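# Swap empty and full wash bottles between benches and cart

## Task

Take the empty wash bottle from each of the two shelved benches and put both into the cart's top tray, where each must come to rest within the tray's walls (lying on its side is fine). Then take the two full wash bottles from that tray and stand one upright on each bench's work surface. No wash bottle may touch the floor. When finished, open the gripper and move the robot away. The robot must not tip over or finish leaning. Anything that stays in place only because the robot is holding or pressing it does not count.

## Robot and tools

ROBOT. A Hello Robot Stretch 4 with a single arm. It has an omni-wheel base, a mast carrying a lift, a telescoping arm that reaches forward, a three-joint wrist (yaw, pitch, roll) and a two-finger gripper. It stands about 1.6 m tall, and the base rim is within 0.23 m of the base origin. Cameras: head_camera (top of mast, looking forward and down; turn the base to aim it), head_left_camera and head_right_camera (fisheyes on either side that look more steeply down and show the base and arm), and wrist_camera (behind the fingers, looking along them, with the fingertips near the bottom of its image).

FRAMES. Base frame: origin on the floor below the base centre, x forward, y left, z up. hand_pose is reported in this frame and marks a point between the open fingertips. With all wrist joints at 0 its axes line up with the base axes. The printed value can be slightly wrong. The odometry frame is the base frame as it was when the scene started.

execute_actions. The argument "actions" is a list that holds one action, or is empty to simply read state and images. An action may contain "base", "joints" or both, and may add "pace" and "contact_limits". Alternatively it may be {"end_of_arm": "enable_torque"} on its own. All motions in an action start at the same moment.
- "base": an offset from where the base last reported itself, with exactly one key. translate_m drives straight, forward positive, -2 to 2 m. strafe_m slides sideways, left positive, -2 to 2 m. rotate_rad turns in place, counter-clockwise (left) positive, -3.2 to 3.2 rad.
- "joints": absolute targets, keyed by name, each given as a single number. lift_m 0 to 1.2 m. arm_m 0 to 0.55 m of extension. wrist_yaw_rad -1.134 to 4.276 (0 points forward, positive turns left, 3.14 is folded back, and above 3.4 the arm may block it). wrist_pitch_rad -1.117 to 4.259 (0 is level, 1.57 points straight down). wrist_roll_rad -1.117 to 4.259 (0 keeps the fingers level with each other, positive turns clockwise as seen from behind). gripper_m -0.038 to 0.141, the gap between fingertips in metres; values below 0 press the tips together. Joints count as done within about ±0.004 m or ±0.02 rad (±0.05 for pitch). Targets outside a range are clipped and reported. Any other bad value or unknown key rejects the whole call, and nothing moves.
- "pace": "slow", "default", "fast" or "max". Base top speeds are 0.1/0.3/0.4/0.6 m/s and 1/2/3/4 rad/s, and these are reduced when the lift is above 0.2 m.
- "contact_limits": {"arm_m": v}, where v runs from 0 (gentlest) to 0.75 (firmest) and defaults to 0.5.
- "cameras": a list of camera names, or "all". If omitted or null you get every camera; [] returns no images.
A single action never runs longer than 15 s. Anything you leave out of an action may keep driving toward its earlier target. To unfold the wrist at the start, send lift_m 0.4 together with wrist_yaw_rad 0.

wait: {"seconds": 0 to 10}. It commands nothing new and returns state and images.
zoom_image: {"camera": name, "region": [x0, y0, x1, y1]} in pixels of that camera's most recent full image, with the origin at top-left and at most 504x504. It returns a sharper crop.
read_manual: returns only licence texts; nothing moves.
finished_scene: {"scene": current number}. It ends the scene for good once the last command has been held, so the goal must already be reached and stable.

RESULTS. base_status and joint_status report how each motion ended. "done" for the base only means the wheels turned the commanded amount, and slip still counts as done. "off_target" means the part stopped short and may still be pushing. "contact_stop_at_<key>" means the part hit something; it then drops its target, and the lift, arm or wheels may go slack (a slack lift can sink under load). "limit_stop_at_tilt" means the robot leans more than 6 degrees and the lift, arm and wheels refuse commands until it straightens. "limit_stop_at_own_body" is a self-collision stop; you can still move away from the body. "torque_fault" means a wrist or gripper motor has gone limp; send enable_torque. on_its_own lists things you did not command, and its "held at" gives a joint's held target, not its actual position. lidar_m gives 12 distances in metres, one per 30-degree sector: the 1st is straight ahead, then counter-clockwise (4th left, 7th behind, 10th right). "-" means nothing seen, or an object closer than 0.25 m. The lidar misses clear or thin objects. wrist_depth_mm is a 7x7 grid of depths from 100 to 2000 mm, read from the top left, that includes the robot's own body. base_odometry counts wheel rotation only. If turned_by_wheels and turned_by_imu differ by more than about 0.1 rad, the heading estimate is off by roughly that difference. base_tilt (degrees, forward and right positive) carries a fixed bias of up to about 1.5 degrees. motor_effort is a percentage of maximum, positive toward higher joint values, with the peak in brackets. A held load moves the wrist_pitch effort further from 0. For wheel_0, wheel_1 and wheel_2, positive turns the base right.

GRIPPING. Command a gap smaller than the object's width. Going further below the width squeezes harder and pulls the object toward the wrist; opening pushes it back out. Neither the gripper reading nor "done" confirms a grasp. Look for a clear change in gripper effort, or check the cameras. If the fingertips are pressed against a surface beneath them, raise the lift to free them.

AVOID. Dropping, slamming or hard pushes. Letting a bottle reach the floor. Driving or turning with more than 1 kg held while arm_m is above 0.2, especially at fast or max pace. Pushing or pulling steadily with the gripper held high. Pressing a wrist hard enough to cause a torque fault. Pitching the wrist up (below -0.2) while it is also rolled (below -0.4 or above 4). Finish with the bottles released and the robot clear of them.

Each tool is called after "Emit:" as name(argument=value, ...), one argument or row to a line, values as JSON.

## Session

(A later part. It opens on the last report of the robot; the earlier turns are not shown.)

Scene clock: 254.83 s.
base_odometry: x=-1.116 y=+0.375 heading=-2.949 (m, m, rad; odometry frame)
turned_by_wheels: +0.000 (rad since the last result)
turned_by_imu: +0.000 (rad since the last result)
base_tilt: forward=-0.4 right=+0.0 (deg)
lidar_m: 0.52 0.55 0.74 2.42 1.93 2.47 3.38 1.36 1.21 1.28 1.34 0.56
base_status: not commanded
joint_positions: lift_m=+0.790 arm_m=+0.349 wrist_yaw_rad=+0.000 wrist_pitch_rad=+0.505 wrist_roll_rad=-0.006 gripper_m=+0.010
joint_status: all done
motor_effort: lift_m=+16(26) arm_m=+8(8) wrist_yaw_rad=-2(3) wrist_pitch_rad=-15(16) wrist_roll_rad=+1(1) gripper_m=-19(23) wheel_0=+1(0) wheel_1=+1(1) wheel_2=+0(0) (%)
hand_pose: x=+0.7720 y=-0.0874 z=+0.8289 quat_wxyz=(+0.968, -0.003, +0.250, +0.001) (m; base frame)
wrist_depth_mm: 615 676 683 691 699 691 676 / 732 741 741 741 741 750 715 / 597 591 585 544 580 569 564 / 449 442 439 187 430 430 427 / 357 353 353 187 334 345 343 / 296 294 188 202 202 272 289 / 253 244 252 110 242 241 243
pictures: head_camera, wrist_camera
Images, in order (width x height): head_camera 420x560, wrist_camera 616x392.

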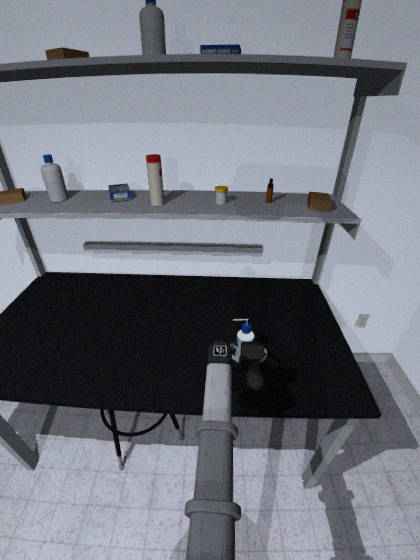

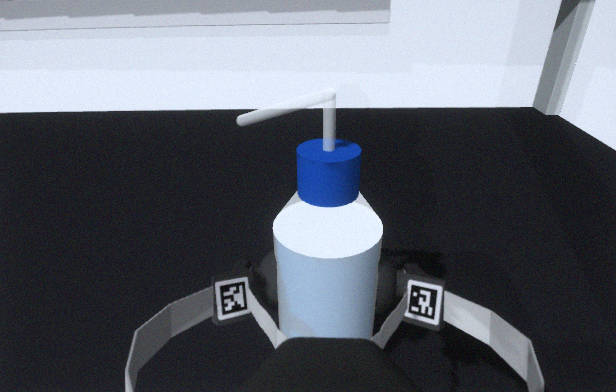

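Emit:
execute_actions(
  actions=[
    {"joints":{"gripper_m":0.12}},
  ],
  cameras=[],
)

Emit:
execute_actions(
  actions=[
    {"joints":{"arm_m":0}},
  ],
  cameras=["wrist_camera"],
)

Emit:
finished_scene(
  scene=1,
)

Scene clock: 263.07 s.
base_odometry: x=-1.116 y=+0.375 heading=-2.949 (m, m, rad; odometry frame)
turned_by_wheels: +0.000 (rad since the last result)
turned_by_imu: -0.001 (rad since the last result)
base_tilt: forward=-0.3 right=+0.0 (deg)
lidar_m: 0.51 0.56 0.76 2.40 1.91 2.48 3.42 1.35 1.21 1.28 1.34 0.55
base_status: not commanded
joint_positions: lift_m=+0.790 arm_m=+0.349 wrist_yaw_rad=+0.000 wrist_pitch_rad=+0.503 wrist_roll_rad=-0.006 gripper_m=+0.120
joint_status: all done
motor_effort: lift_m=+16(16) arm_m=+8(7) wrist_yaw_rad=-3(1) wrist_pitch_rad=-8(15) wrist_roll_rad=+2(1) gripper_m=-2(21) wheel_0=+1(1) wheel_1=+1(1) wheel_2=+0(0) (%)
hand_pose: x=+0.7724 y=-0.0874 z=+0.8296 quat_wxyz=(+0.969, -0.003, +0.249, +0.001) (m; base frame)
wrist_depth_mm: 603 609 609 691 683 691 683 / 732 741 741 723 750 732 723 / 603 597 591 554 585 580 580 / 449 449 445 197 436 439 436 / 359 357 355 198 340 349 349 / 300 298 202 211 227 205 293 / 255 255 254 110 251 248 250
pictures: none
No camera images: the call's "cameras" was empty. Leave "cameras" out to get every camera's image.

Scene clock: 265.23 s.
base_odometry: x=-1.116 y=+0.375 heading=-2.949 (m, m, rad; odometry frame)
turned_by_wheels: +0.000 (rad since the last result)
turned_by_imu: +0.000 (rad since the last result)
base_tilt: forward=-0.4 right=-0.1 (deg)
lidar_m: 0.52 0.53 0.73 2.42 1.91 2.48 3.39 1.35 1.19 1.28 1.34 0.53
base_status: not commanded
joint_positions: lift_m=+0.790 arm_m=+0.001 wrist_yaw_rad=+0.000 wrist_pitch_rad=+0.502 wrist_roll_rad=-0.006 gripper_m=+0.120
joint_status: all done
motor_effort: lift_m=+16(16) arm_m=-8(11) wrist_yaw_rad=-2(4) wrist_pitch_rad=-7(8) wrist_roll_rad=+1(1) gripper_m=-2(2) wheel_0=+1(1) wheel_1=+1(1) wheel_2=+0(0) (%)
hand_pose: x=+0.4251 y=-0.0874 z=+0.8297 quat_wxyz=(+0.969, -0.003, +0.249, +0.001) (m; base frame)
wrist_depth_mm: 991 991 1008 1008 1008 991 1008 / 960 931 891 750 878 878 1098 / 615 609 609 535 585 585 580 / 452 452 455 449 445 445 439 / 377 377 373 370 370 366 368 / 647 1229 203 1281 1205 205 1229 / 1078 1060 1098 110 1098 1060 559
pictures: wrist_camera
Images, in order (width x height): wrist_camera 616x392.

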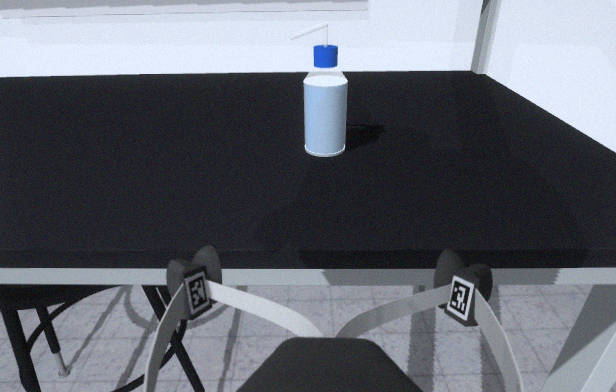

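The scene is finished: the task was done.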